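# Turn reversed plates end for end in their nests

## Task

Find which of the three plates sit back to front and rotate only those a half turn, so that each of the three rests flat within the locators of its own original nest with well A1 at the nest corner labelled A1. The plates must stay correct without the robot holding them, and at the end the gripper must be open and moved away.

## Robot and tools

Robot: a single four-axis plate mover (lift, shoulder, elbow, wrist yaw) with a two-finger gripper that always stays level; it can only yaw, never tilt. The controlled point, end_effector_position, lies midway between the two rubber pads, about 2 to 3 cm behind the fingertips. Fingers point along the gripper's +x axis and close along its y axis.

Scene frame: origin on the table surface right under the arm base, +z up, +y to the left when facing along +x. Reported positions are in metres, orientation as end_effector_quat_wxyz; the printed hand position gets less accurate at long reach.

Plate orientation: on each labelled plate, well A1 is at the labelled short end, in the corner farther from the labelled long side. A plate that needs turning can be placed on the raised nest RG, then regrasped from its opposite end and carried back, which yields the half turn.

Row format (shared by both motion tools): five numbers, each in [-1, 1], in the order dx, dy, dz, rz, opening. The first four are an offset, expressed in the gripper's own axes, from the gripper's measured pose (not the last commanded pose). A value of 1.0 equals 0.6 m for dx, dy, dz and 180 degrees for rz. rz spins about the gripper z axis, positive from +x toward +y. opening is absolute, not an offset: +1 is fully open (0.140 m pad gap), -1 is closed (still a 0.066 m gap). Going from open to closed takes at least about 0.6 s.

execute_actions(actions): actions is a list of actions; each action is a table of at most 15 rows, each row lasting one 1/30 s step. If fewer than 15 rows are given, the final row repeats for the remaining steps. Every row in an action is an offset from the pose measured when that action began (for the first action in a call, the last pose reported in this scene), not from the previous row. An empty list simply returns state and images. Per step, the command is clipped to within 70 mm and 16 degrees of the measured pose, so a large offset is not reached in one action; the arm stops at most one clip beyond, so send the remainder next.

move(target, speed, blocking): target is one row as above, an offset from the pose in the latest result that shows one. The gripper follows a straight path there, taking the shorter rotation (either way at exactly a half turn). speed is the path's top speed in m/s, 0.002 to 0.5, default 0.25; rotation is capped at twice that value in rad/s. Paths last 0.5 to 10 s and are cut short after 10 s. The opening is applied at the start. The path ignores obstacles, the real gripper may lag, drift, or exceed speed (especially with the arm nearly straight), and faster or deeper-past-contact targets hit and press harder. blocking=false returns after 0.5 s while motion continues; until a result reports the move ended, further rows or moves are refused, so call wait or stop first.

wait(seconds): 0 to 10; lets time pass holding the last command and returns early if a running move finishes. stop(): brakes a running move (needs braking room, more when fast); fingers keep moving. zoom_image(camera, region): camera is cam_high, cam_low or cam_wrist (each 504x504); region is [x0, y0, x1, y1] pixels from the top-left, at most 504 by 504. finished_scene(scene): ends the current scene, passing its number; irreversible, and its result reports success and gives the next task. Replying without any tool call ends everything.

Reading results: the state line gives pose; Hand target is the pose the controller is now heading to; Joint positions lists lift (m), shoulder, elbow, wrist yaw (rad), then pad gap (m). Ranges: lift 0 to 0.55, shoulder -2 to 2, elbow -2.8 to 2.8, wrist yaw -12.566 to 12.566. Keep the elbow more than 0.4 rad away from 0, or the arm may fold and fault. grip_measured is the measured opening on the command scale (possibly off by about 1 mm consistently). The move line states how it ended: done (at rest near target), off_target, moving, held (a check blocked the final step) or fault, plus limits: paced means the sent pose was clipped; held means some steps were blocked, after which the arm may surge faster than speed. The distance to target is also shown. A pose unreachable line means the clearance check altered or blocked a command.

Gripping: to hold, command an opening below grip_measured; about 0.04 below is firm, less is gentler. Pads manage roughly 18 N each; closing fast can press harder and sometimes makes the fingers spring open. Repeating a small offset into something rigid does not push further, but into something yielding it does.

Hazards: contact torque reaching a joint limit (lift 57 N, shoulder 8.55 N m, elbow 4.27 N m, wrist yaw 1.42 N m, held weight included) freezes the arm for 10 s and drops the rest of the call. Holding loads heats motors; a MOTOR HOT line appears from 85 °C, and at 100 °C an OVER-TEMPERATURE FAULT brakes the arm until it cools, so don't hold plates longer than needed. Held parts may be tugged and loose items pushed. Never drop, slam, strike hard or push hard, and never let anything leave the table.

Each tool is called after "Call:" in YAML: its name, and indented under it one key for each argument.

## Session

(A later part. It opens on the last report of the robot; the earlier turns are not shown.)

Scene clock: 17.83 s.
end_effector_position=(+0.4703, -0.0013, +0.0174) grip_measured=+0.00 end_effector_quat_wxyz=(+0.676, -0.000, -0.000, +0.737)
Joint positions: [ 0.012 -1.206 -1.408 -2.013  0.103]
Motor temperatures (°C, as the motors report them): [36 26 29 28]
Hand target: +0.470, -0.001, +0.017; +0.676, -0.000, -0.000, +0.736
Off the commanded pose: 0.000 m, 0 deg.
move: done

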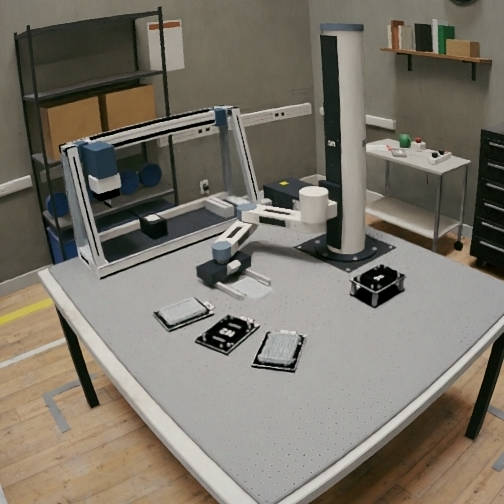

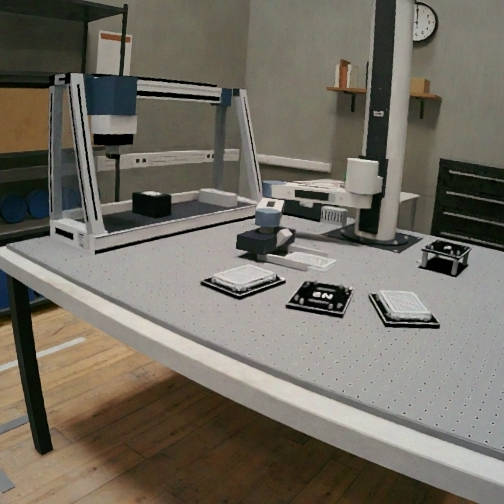

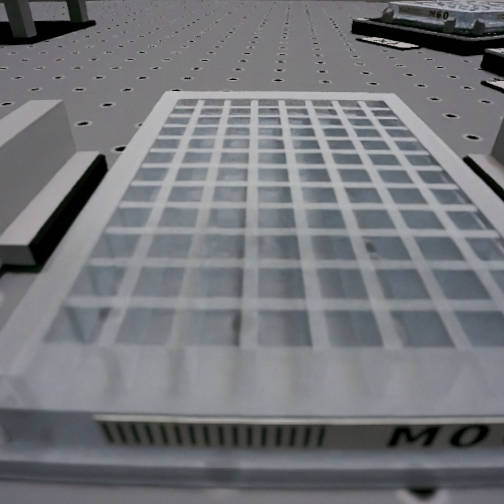

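Call:
move:
  target: [0.0008, 0.0, 0, 0, -0.42]

Call:
move:
  target: [0, 0.0, 0, 0, -0.53]

Call:
move:
  target: [0, 0.0, 0.08, 0, -0.53]
  speed: 0.15

Call:
move:
  target: [0.2302, -0.3755, 0, -0.4302, -0.53]
  speed: 0.4

Call:
move:
  target: [0, 0.0, -0.04, 0, -0.53]
  speed: 0.1

Scene clock: 18.87 s.
end_effector_position=(+0.4702, -0.0009, +0.0174) grip_measured=-0.42 end_effector_quat_wxyz=(+0.676, -0.000, -0.000, +0.737)
Joint positions: [ 0.012 -1.206 -1.407 -2.015  0.087]
Motor temperatures (°C, as the motors report them): [36 26 29 28]
Hand target: +0.470, -0.001, +0.017; +0.676, -0.000, -0.000, +0.737
Off the commanded pose: 0.000 m, 0 deg.
move: done

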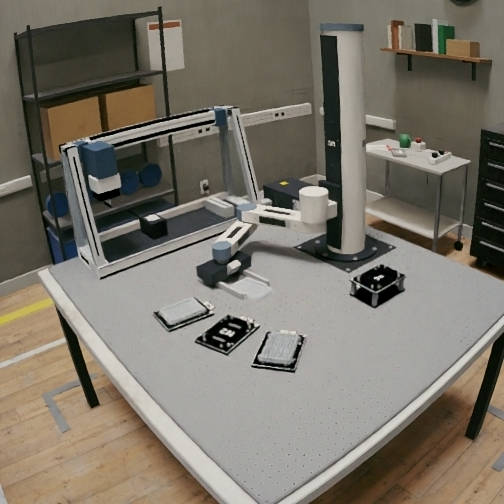

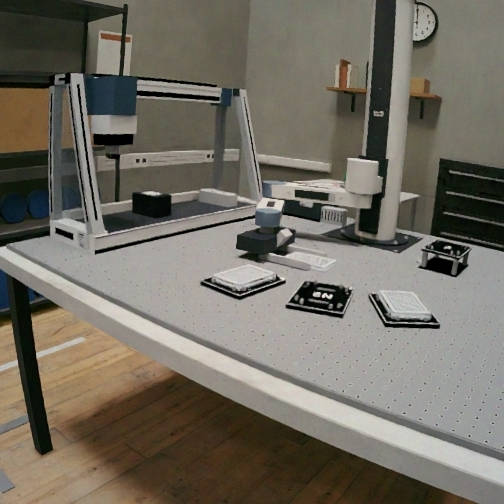

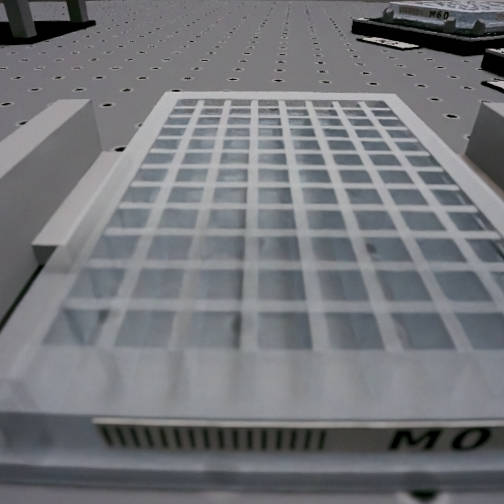

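Scene clock: 19.37 s.
end_effector_position=(+0.4702, -0.0009, +0.0174) grip_measured=-0.48 end_effector_quat_wxyz=(+0.676, -0.000, -0.000, +0.737)
Joint positions: [ 0.012 -1.206 -1.407 -2.015  0.085]
Motor temperatures (°C, as the motors report them): [36 26 29 28]
Hand target: +0.470, -0.001, +0.017; +0.676, -0.000, -0.000, +0.737
Off the commanded pose: 0.000 m, 0 deg.
move: done

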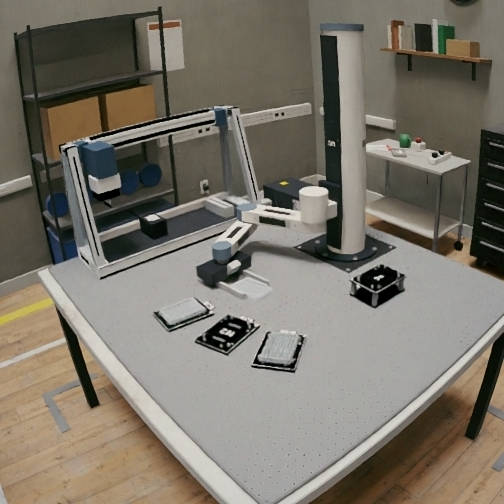

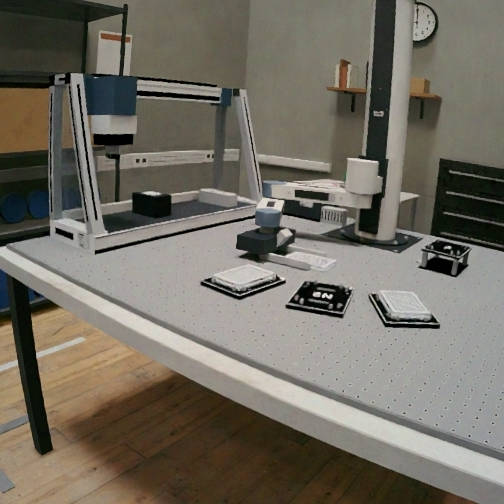

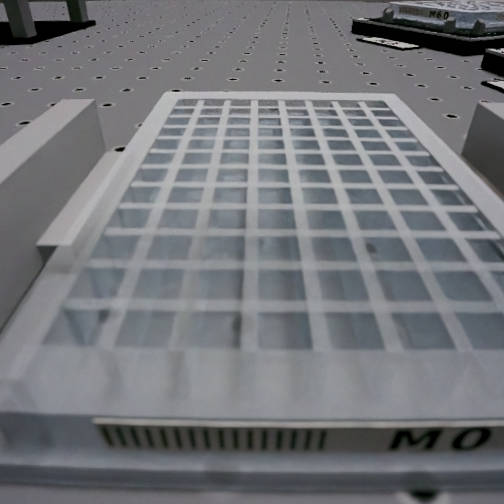

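Scene clock: 20.10 s.
end_effector_position=(+0.4702, -0.0009, +0.0655) grip_measured=-0.48 end_effector_quat_wxyz=(+0.676, -0.000, -0.000, +0.737)
Joint positions: [ 0.06  -1.206 -1.407 -2.015  0.085]
Motor temperatures (°C, as the motors report them): [36 26 29 28]
Hand target: +0.470, -0.001, +0.065; +0.676, -0.000, -0.000, +0.737
Off the commanded pose: 0.000 m, 0 deg.
move: done

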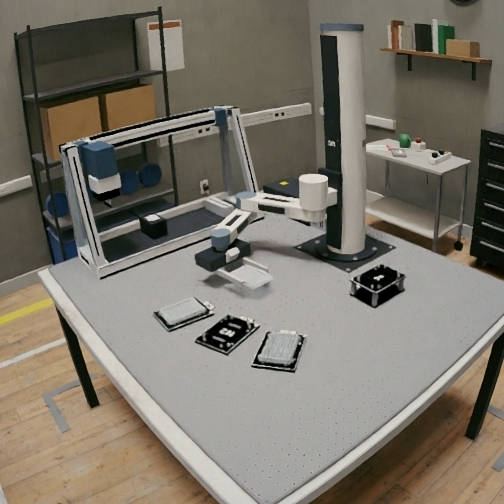

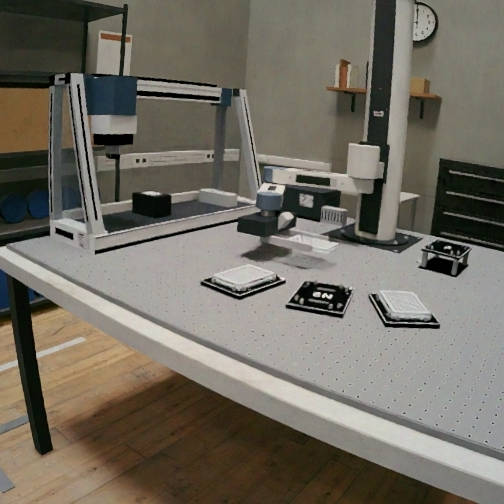

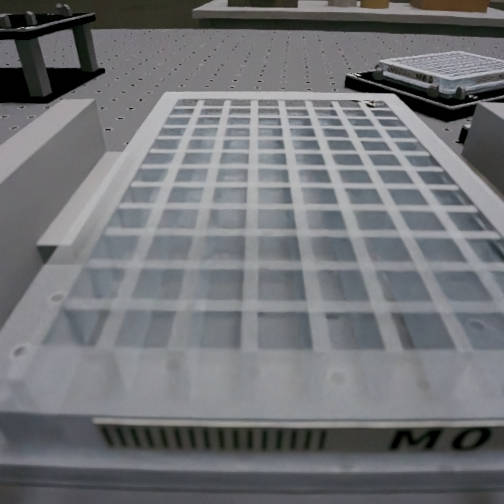

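Scene clock: 22.23 s.
end_effector_position=(+0.6827, +0.1561, +0.0655) grip_measured=-0.48 end_effector_quat_wxyz=(+0.988, -0.000, -0.000, +0.152)
Joint positions: [ 0.06  -0.358 -1.698 -3.922  0.085]
Motor temperatures (°C, as the motors report them): [36 26 29 28]
Hand target: +0.683, +0.156, +0.065; +0.988, -0.000, -0.000, +0.152
Off the commanded pose: 0.000 m, 0 deg.
move: done

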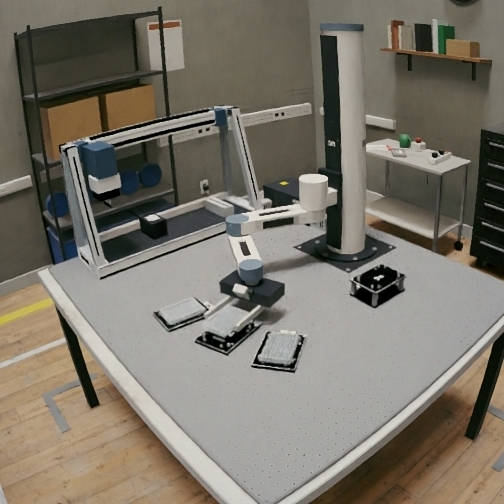

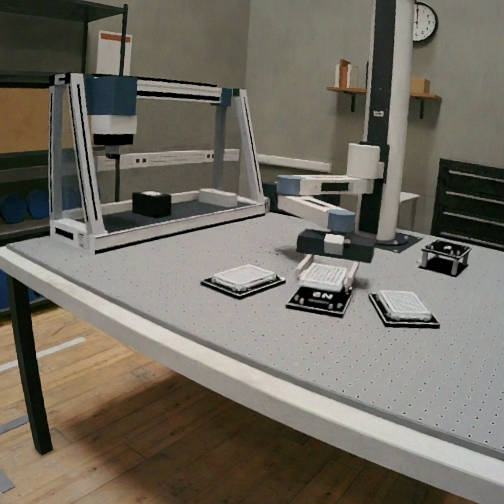

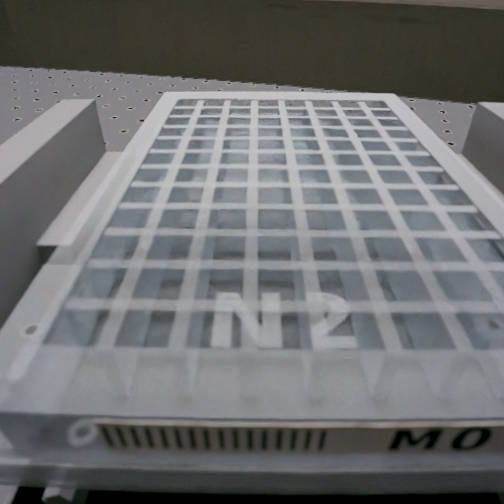

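Scene clock: 22.93 s.
end_effector_position=(+0.6827, +0.1561, +0.0414) grip_measured=-0.48 end_effector_quat_wxyz=(+0.988, -0.000, -0.000, +0.152)
Joint positions: [ 0.036 -0.358 -1.698 -3.922  0.085]
Motor temperatures (°C, as the motors report them): [36 26 29 28]
Hand target: +0.683, +0.156, +0.041; +0.988, -0.000, -0.000, +0.152
Off the commanded pose: 0.000 m, 0 deg.
move: done

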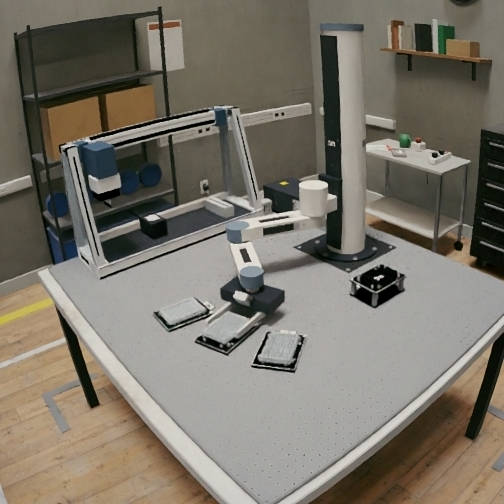

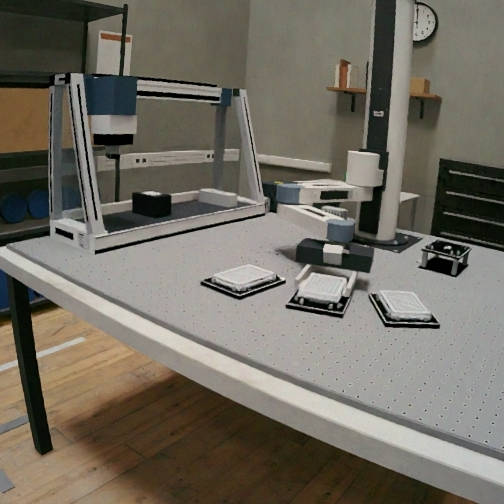

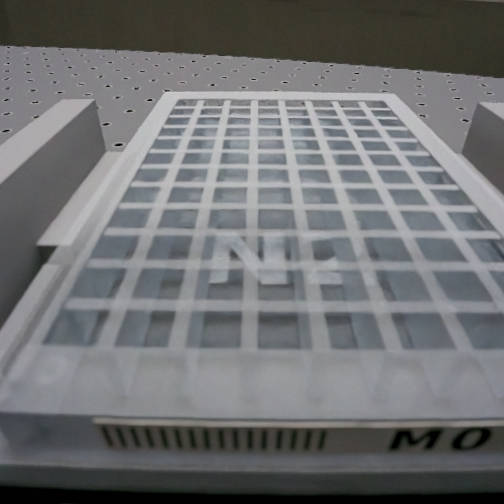

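Call:
move:
  target: [0.0006, -0.0006, -0.0196, 0, -0.53]
  speed: 0.018

Scene clock: 24.00 s.
end_effector_position=(+0.6832, +0.1559, +0.0296) grip_measured=-0.48 end_effector_quat_wxyz=(+0.988, -0.000, -0.000, +0.152)
Joint positions: [ 0.025 -0.358 -1.7   -3.921  0.085]
Motor temperatures (°C, as the motors report them): [36 26 29 28]
Hand target: +0.683, +0.156, +0.030; +0.988, -0.000, -0.000, +0.152
Off the commanded pose: 0.000 m, 0 deg.
move: done

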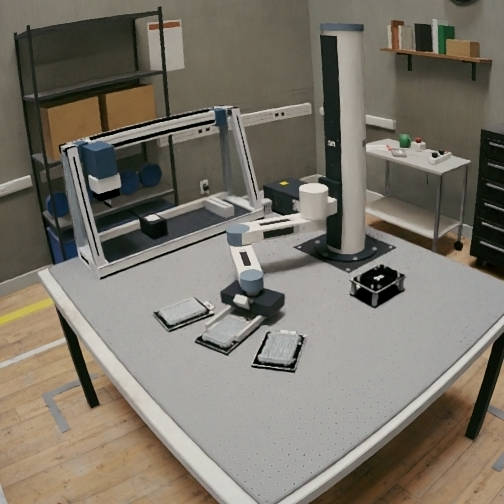

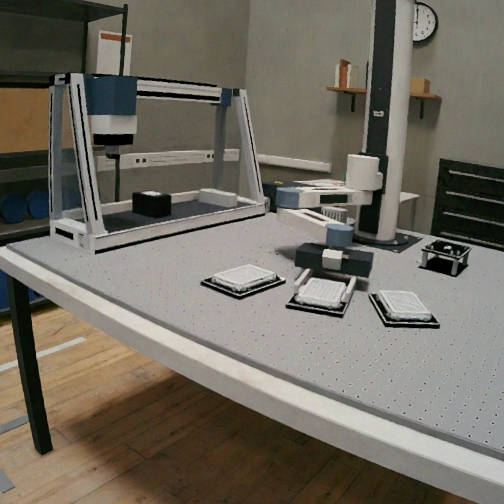

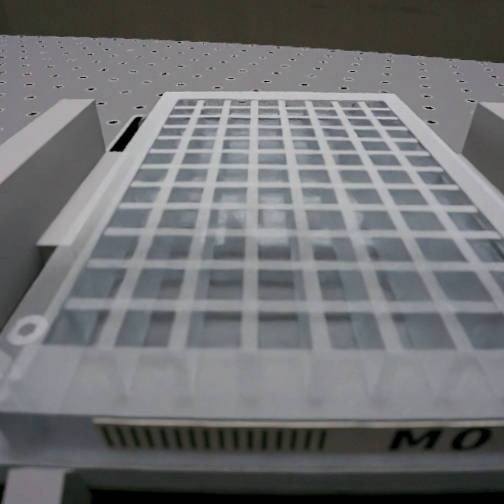

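Call:
move:
  target: [0, 0.0, 0, 0, 0.2]

Call:
move:
  target: [0, 0.0, 0.05, 0, 0.2]
  speed: 0.2

Call:
move:
  target: [-0.154, -0.261, 0.0393, -0.108, 0.2]
  speed: 0.35

Scene clock: 24.93 s.
end_effector_position=(+0.6832, +0.1559, +0.0296) grip_measured=+0.20 end_effector_quat_wxyz=(+0.988, -0.000, -0.000, +0.152)
Joint positions: [ 0.025 -0.358 -1.7   -3.921  0.11 ]
Motor temperatures (°C, as the motors report them): [36 26 29 28]
Hand target: +0.683, +0.156, +0.030; +0.988, -0.000, -0.000, +0.152
Off the commanded pose: 0.000 m, 0 deg.
move: done

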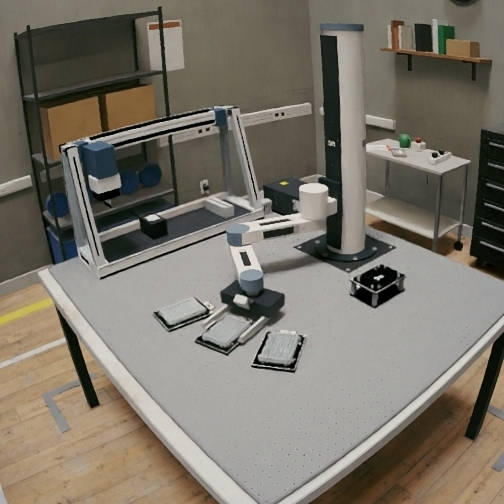

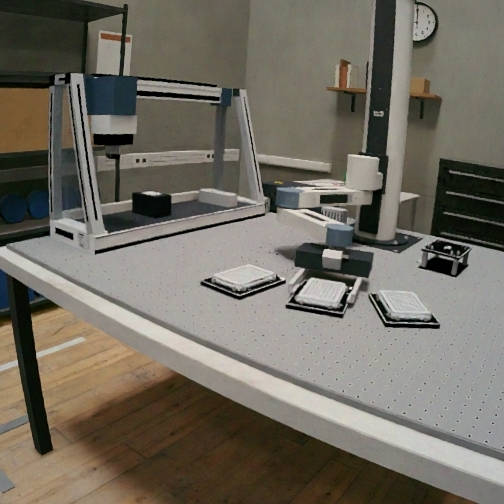

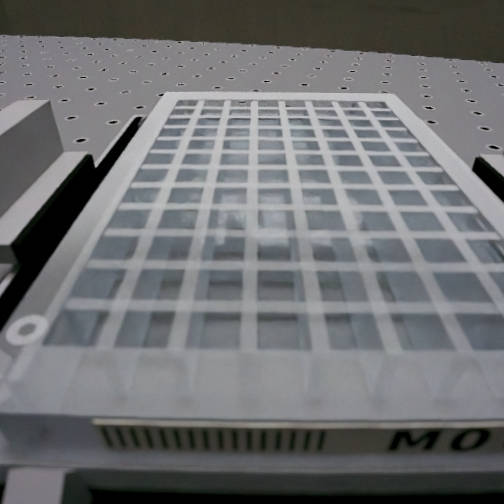

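Scene clock: 25.63 s.
end_effector_position=(+0.6832, +0.1559, +0.0597) grip_measured=+0.20 end_effector_quat_wxyz=(+0.988, -0.000, -0.000, +0.152)
Joint positions: [ 0.055 -0.358 -1.7   -3.921  0.11 ]
Motor temperatures (°C, as the motors report them): [36 26 29 28]
Hand target: +0.683, +0.156, +0.060; +0.988, -0.000, -0.000, +0.152
Off the commanded pose: 0.000 m, 0 deg.
move: done

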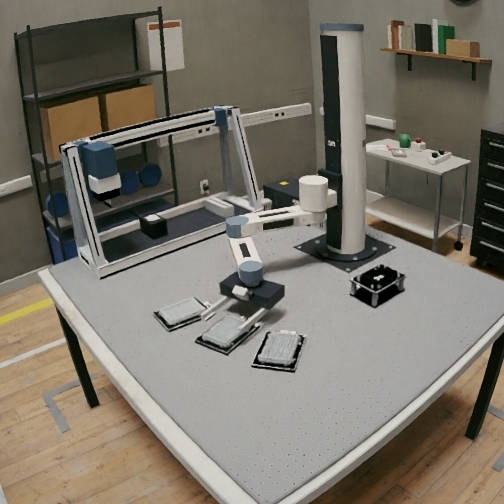

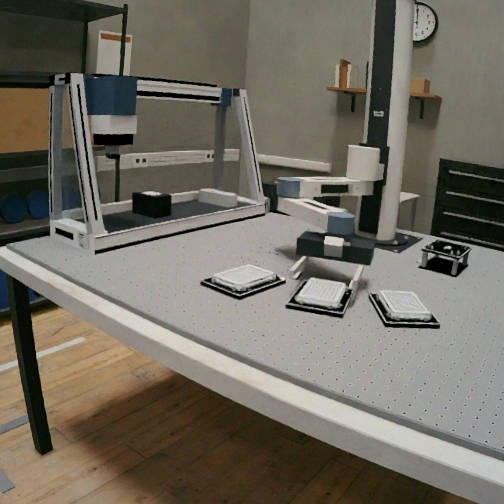

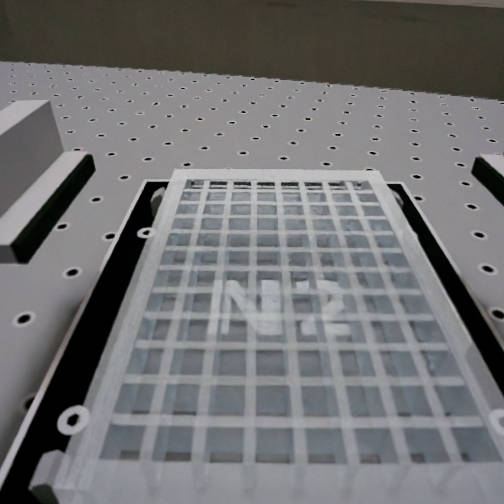

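Scene clock: 26.60 s.
end_effector_position=(+0.6421, -0.0215, +0.0832) grip_measured=+0.20 end_effector_quat_wxyz=(+1.000, -0.000, -0.000, -0.018)
Joint positions: [ 0.078 -0.848 -1.356 -4.115  0.11 ]
Motor temperatures (°C, as the motors report them): [36 26 29 28]
Hand target: +0.642, -0.021, +0.083; +1.000, -0.000, -0.000, -0.017
Off the commanded pose: 0.000 m, 0 deg.
move: done

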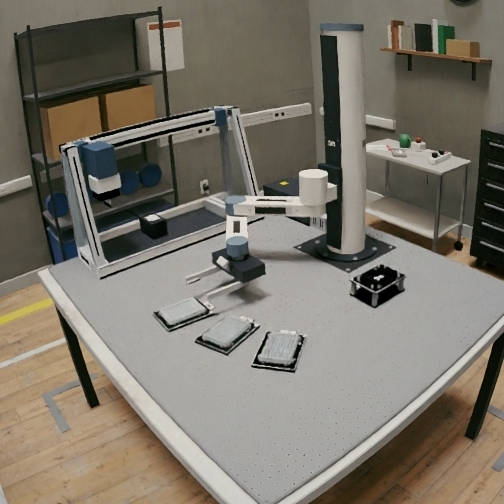

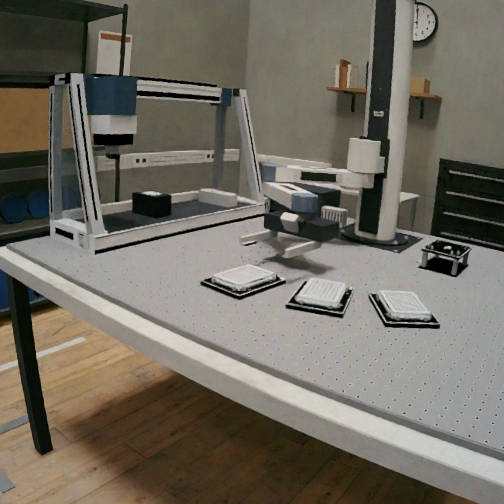

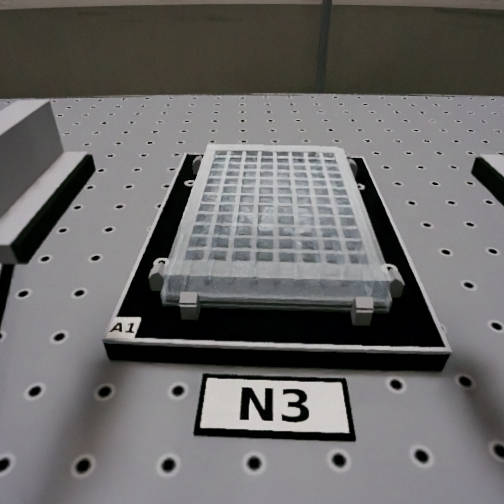

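Call:
move:
  target: [0.141, -0.0037, -0.039, -0.009, 0.2]
  speed: 0.25

Scene clock: 27.60 s.
end_effector_position=(+0.7265, -0.0266, +0.0598) grip_measured=+0.20 end_effector_quat_wxyz=(+0.999, -0.000, -0.000, -0.032)
Joint positions: [ 0.055 -0.642 -1.826 -3.88   0.11 ]
Motor temperatures (°C, as the motors report them): [36 26 29 28]
Hand target: +0.727, -0.027, +0.060; +0.999, -0.000, -0.000, -0.032
Off the commanded pose: 0.000 m, 0 deg.
move: done

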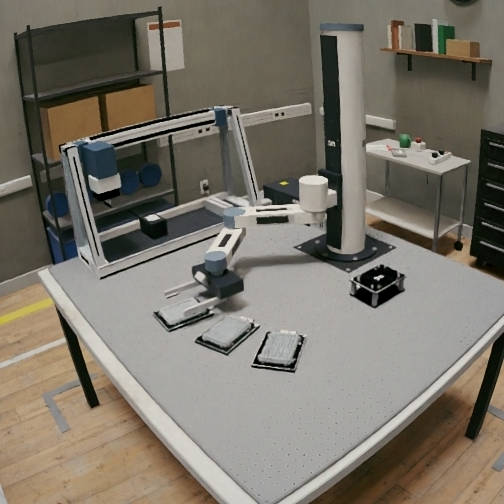

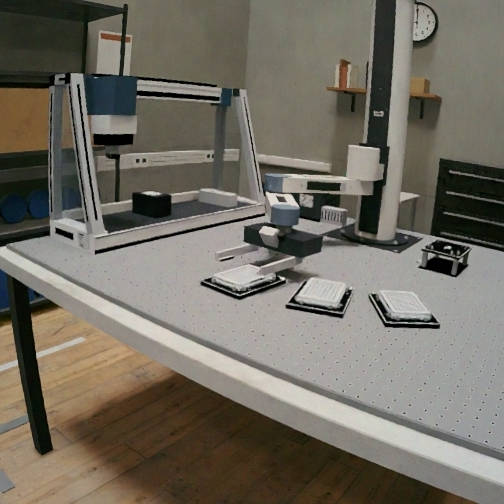

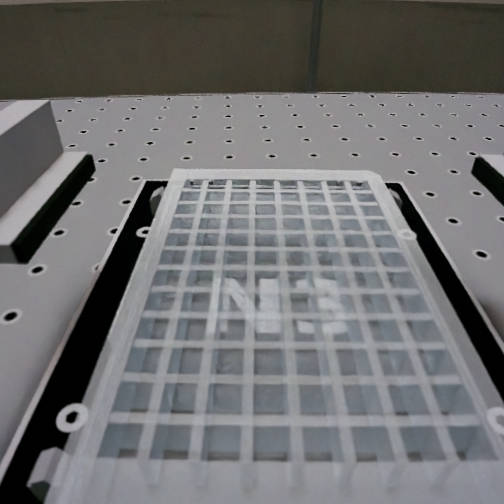

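Call:
move:
  target: [0.001, 0.001, -0.0503, -0.001, 0.0]
  speed: 0.1

Call:
move:
  target: [0, 0.0, 0, 0, -0.42]

Call:
move:
  target: [0, 0.0, 0, 0, -0.53]

Call:
move:
  target: [0, 0.0, 0.06, 0, -0.53]
  speed: 0.12

Scene clock: 28.47 s.
end_effector_position=(+0.7271, -0.0261, +0.0296) grip_measured=+0.00 end_effector_quat_wxyz=(+0.999, -0.000, -0.000, -0.033)
Joint positions: [ 0.025 -0.637 -1.829 -3.883  0.103]
Motor temperatures (°C, as the motors report them): [36 26 29 28]
Hand target: +0.727, -0.026, +0.030; +0.999, -0.000, -0.000, -0.034
Off the commanded pose: 0.000 m, 0 deg.
move: done

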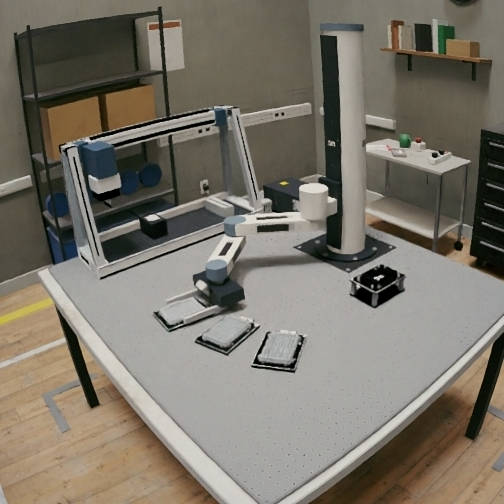

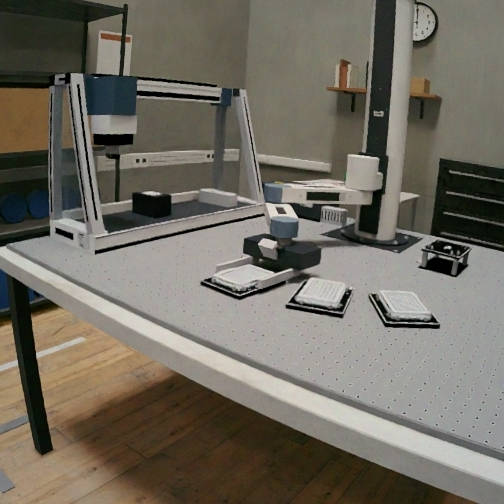

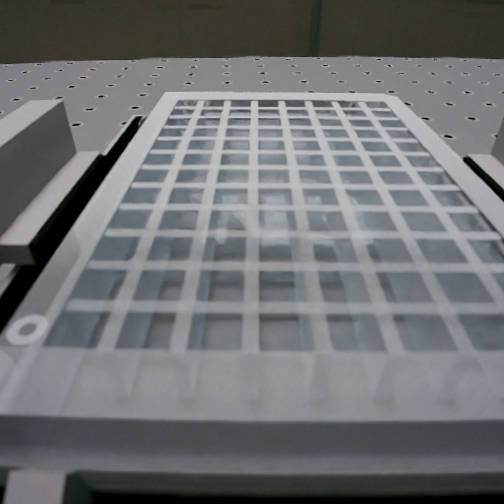

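Scene clock: 28.97 s.
end_effector_position=(+0.7271, -0.0261, +0.0296) grip_measured=-0.42 end_effector_quat_wxyz=(+0.999, -0.000, -0.000, -0.033)
Joint positions: [ 0.025 -0.637 -1.829 -3.883  0.087]
Motor temperatures (°C, as the motors report them): [36 26 29 28]
Hand target: +0.727, -0.026, +0.030; +0.999, -0.000, -0.000, -0.033
Off the commanded pose: 0.000 m, 0 deg.
move: done

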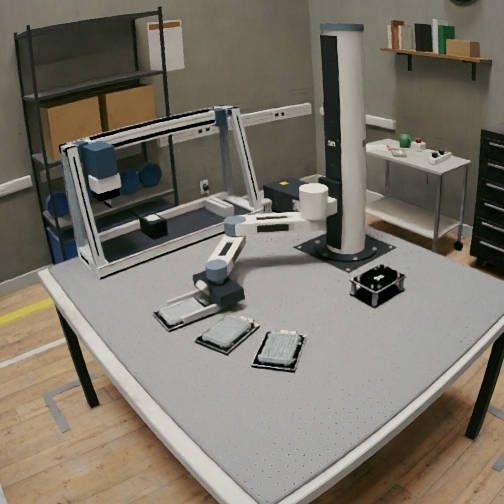

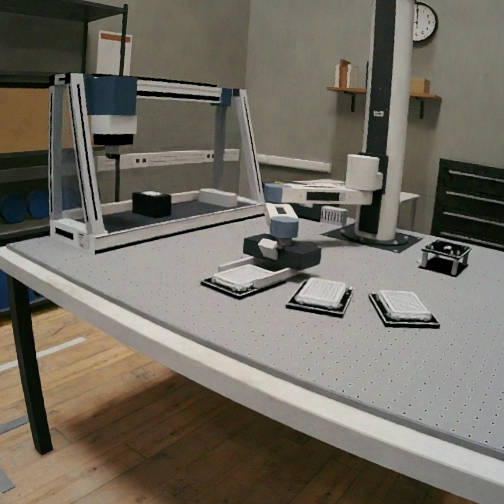

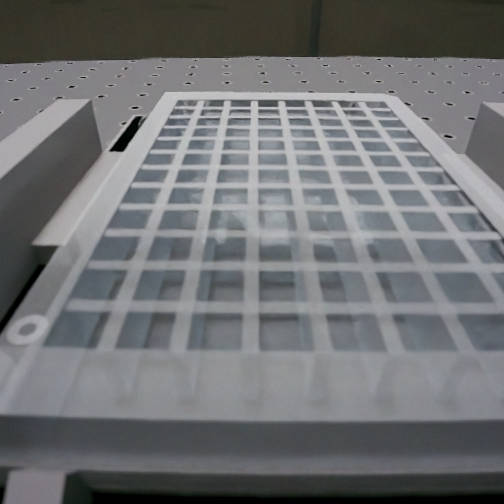

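Scene clock: 29.47 s.
end_effector_position=(+0.7271, -0.0261, +0.0296) grip_measured=-0.48 end_effector_quat_wxyz=(+0.999, -0.000, -0.000, -0.033)
Joint positions: [ 0.025 -0.637 -1.829 -3.883  0.085]
Motor temperatures (°C, as the motors report them): [36 26 29 28]
Hand target: +0.727, -0.026, +0.030; +0.999, -0.000, -0.000, -0.033
Off the commanded pose: 0.000 m, 0 deg.
move: done

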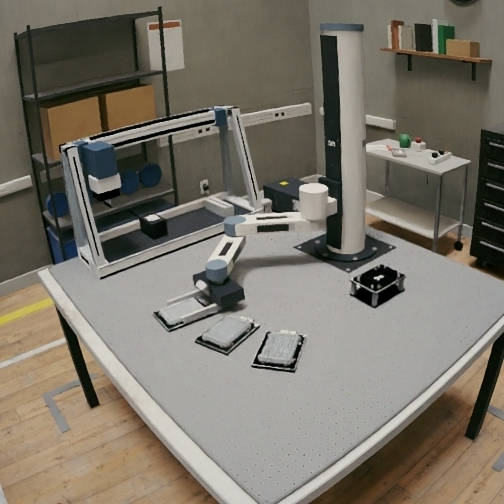

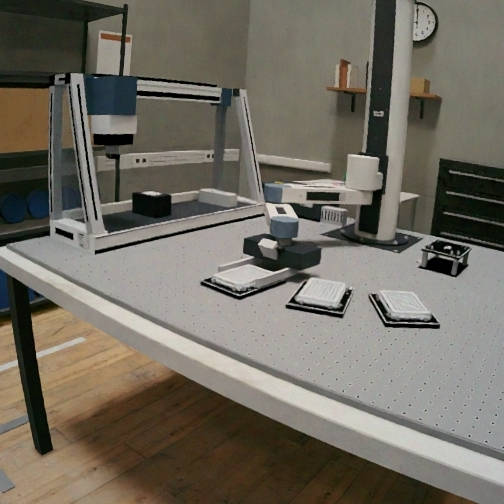

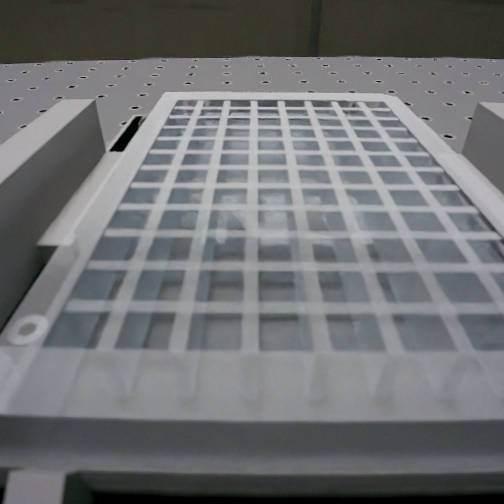

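Scene clock: 30.20 s.
end_effector_position=(+0.7271, -0.0261, +0.0656) grip_measured=-0.48 end_effector_quat_wxyz=(+0.999, -0.000, -0.000, -0.033)
Joint positions: [ 0.061 -0.637 -1.829 -3.883  0.085]
Motor temperatures (°C, as the motors report them): [36 26 29 28]
Hand target: +0.727, -0.026, +0.066; +0.999, -0.000, -0.000, -0.033
Off the commanded pose: 0.000 m, 0 deg.
move: done

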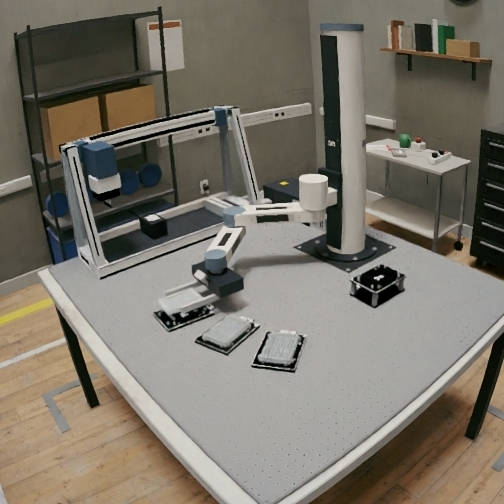

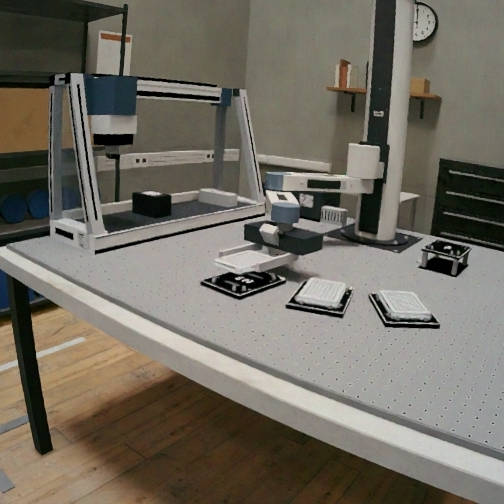

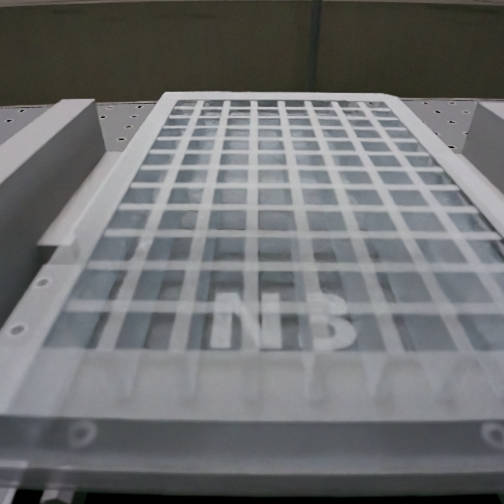

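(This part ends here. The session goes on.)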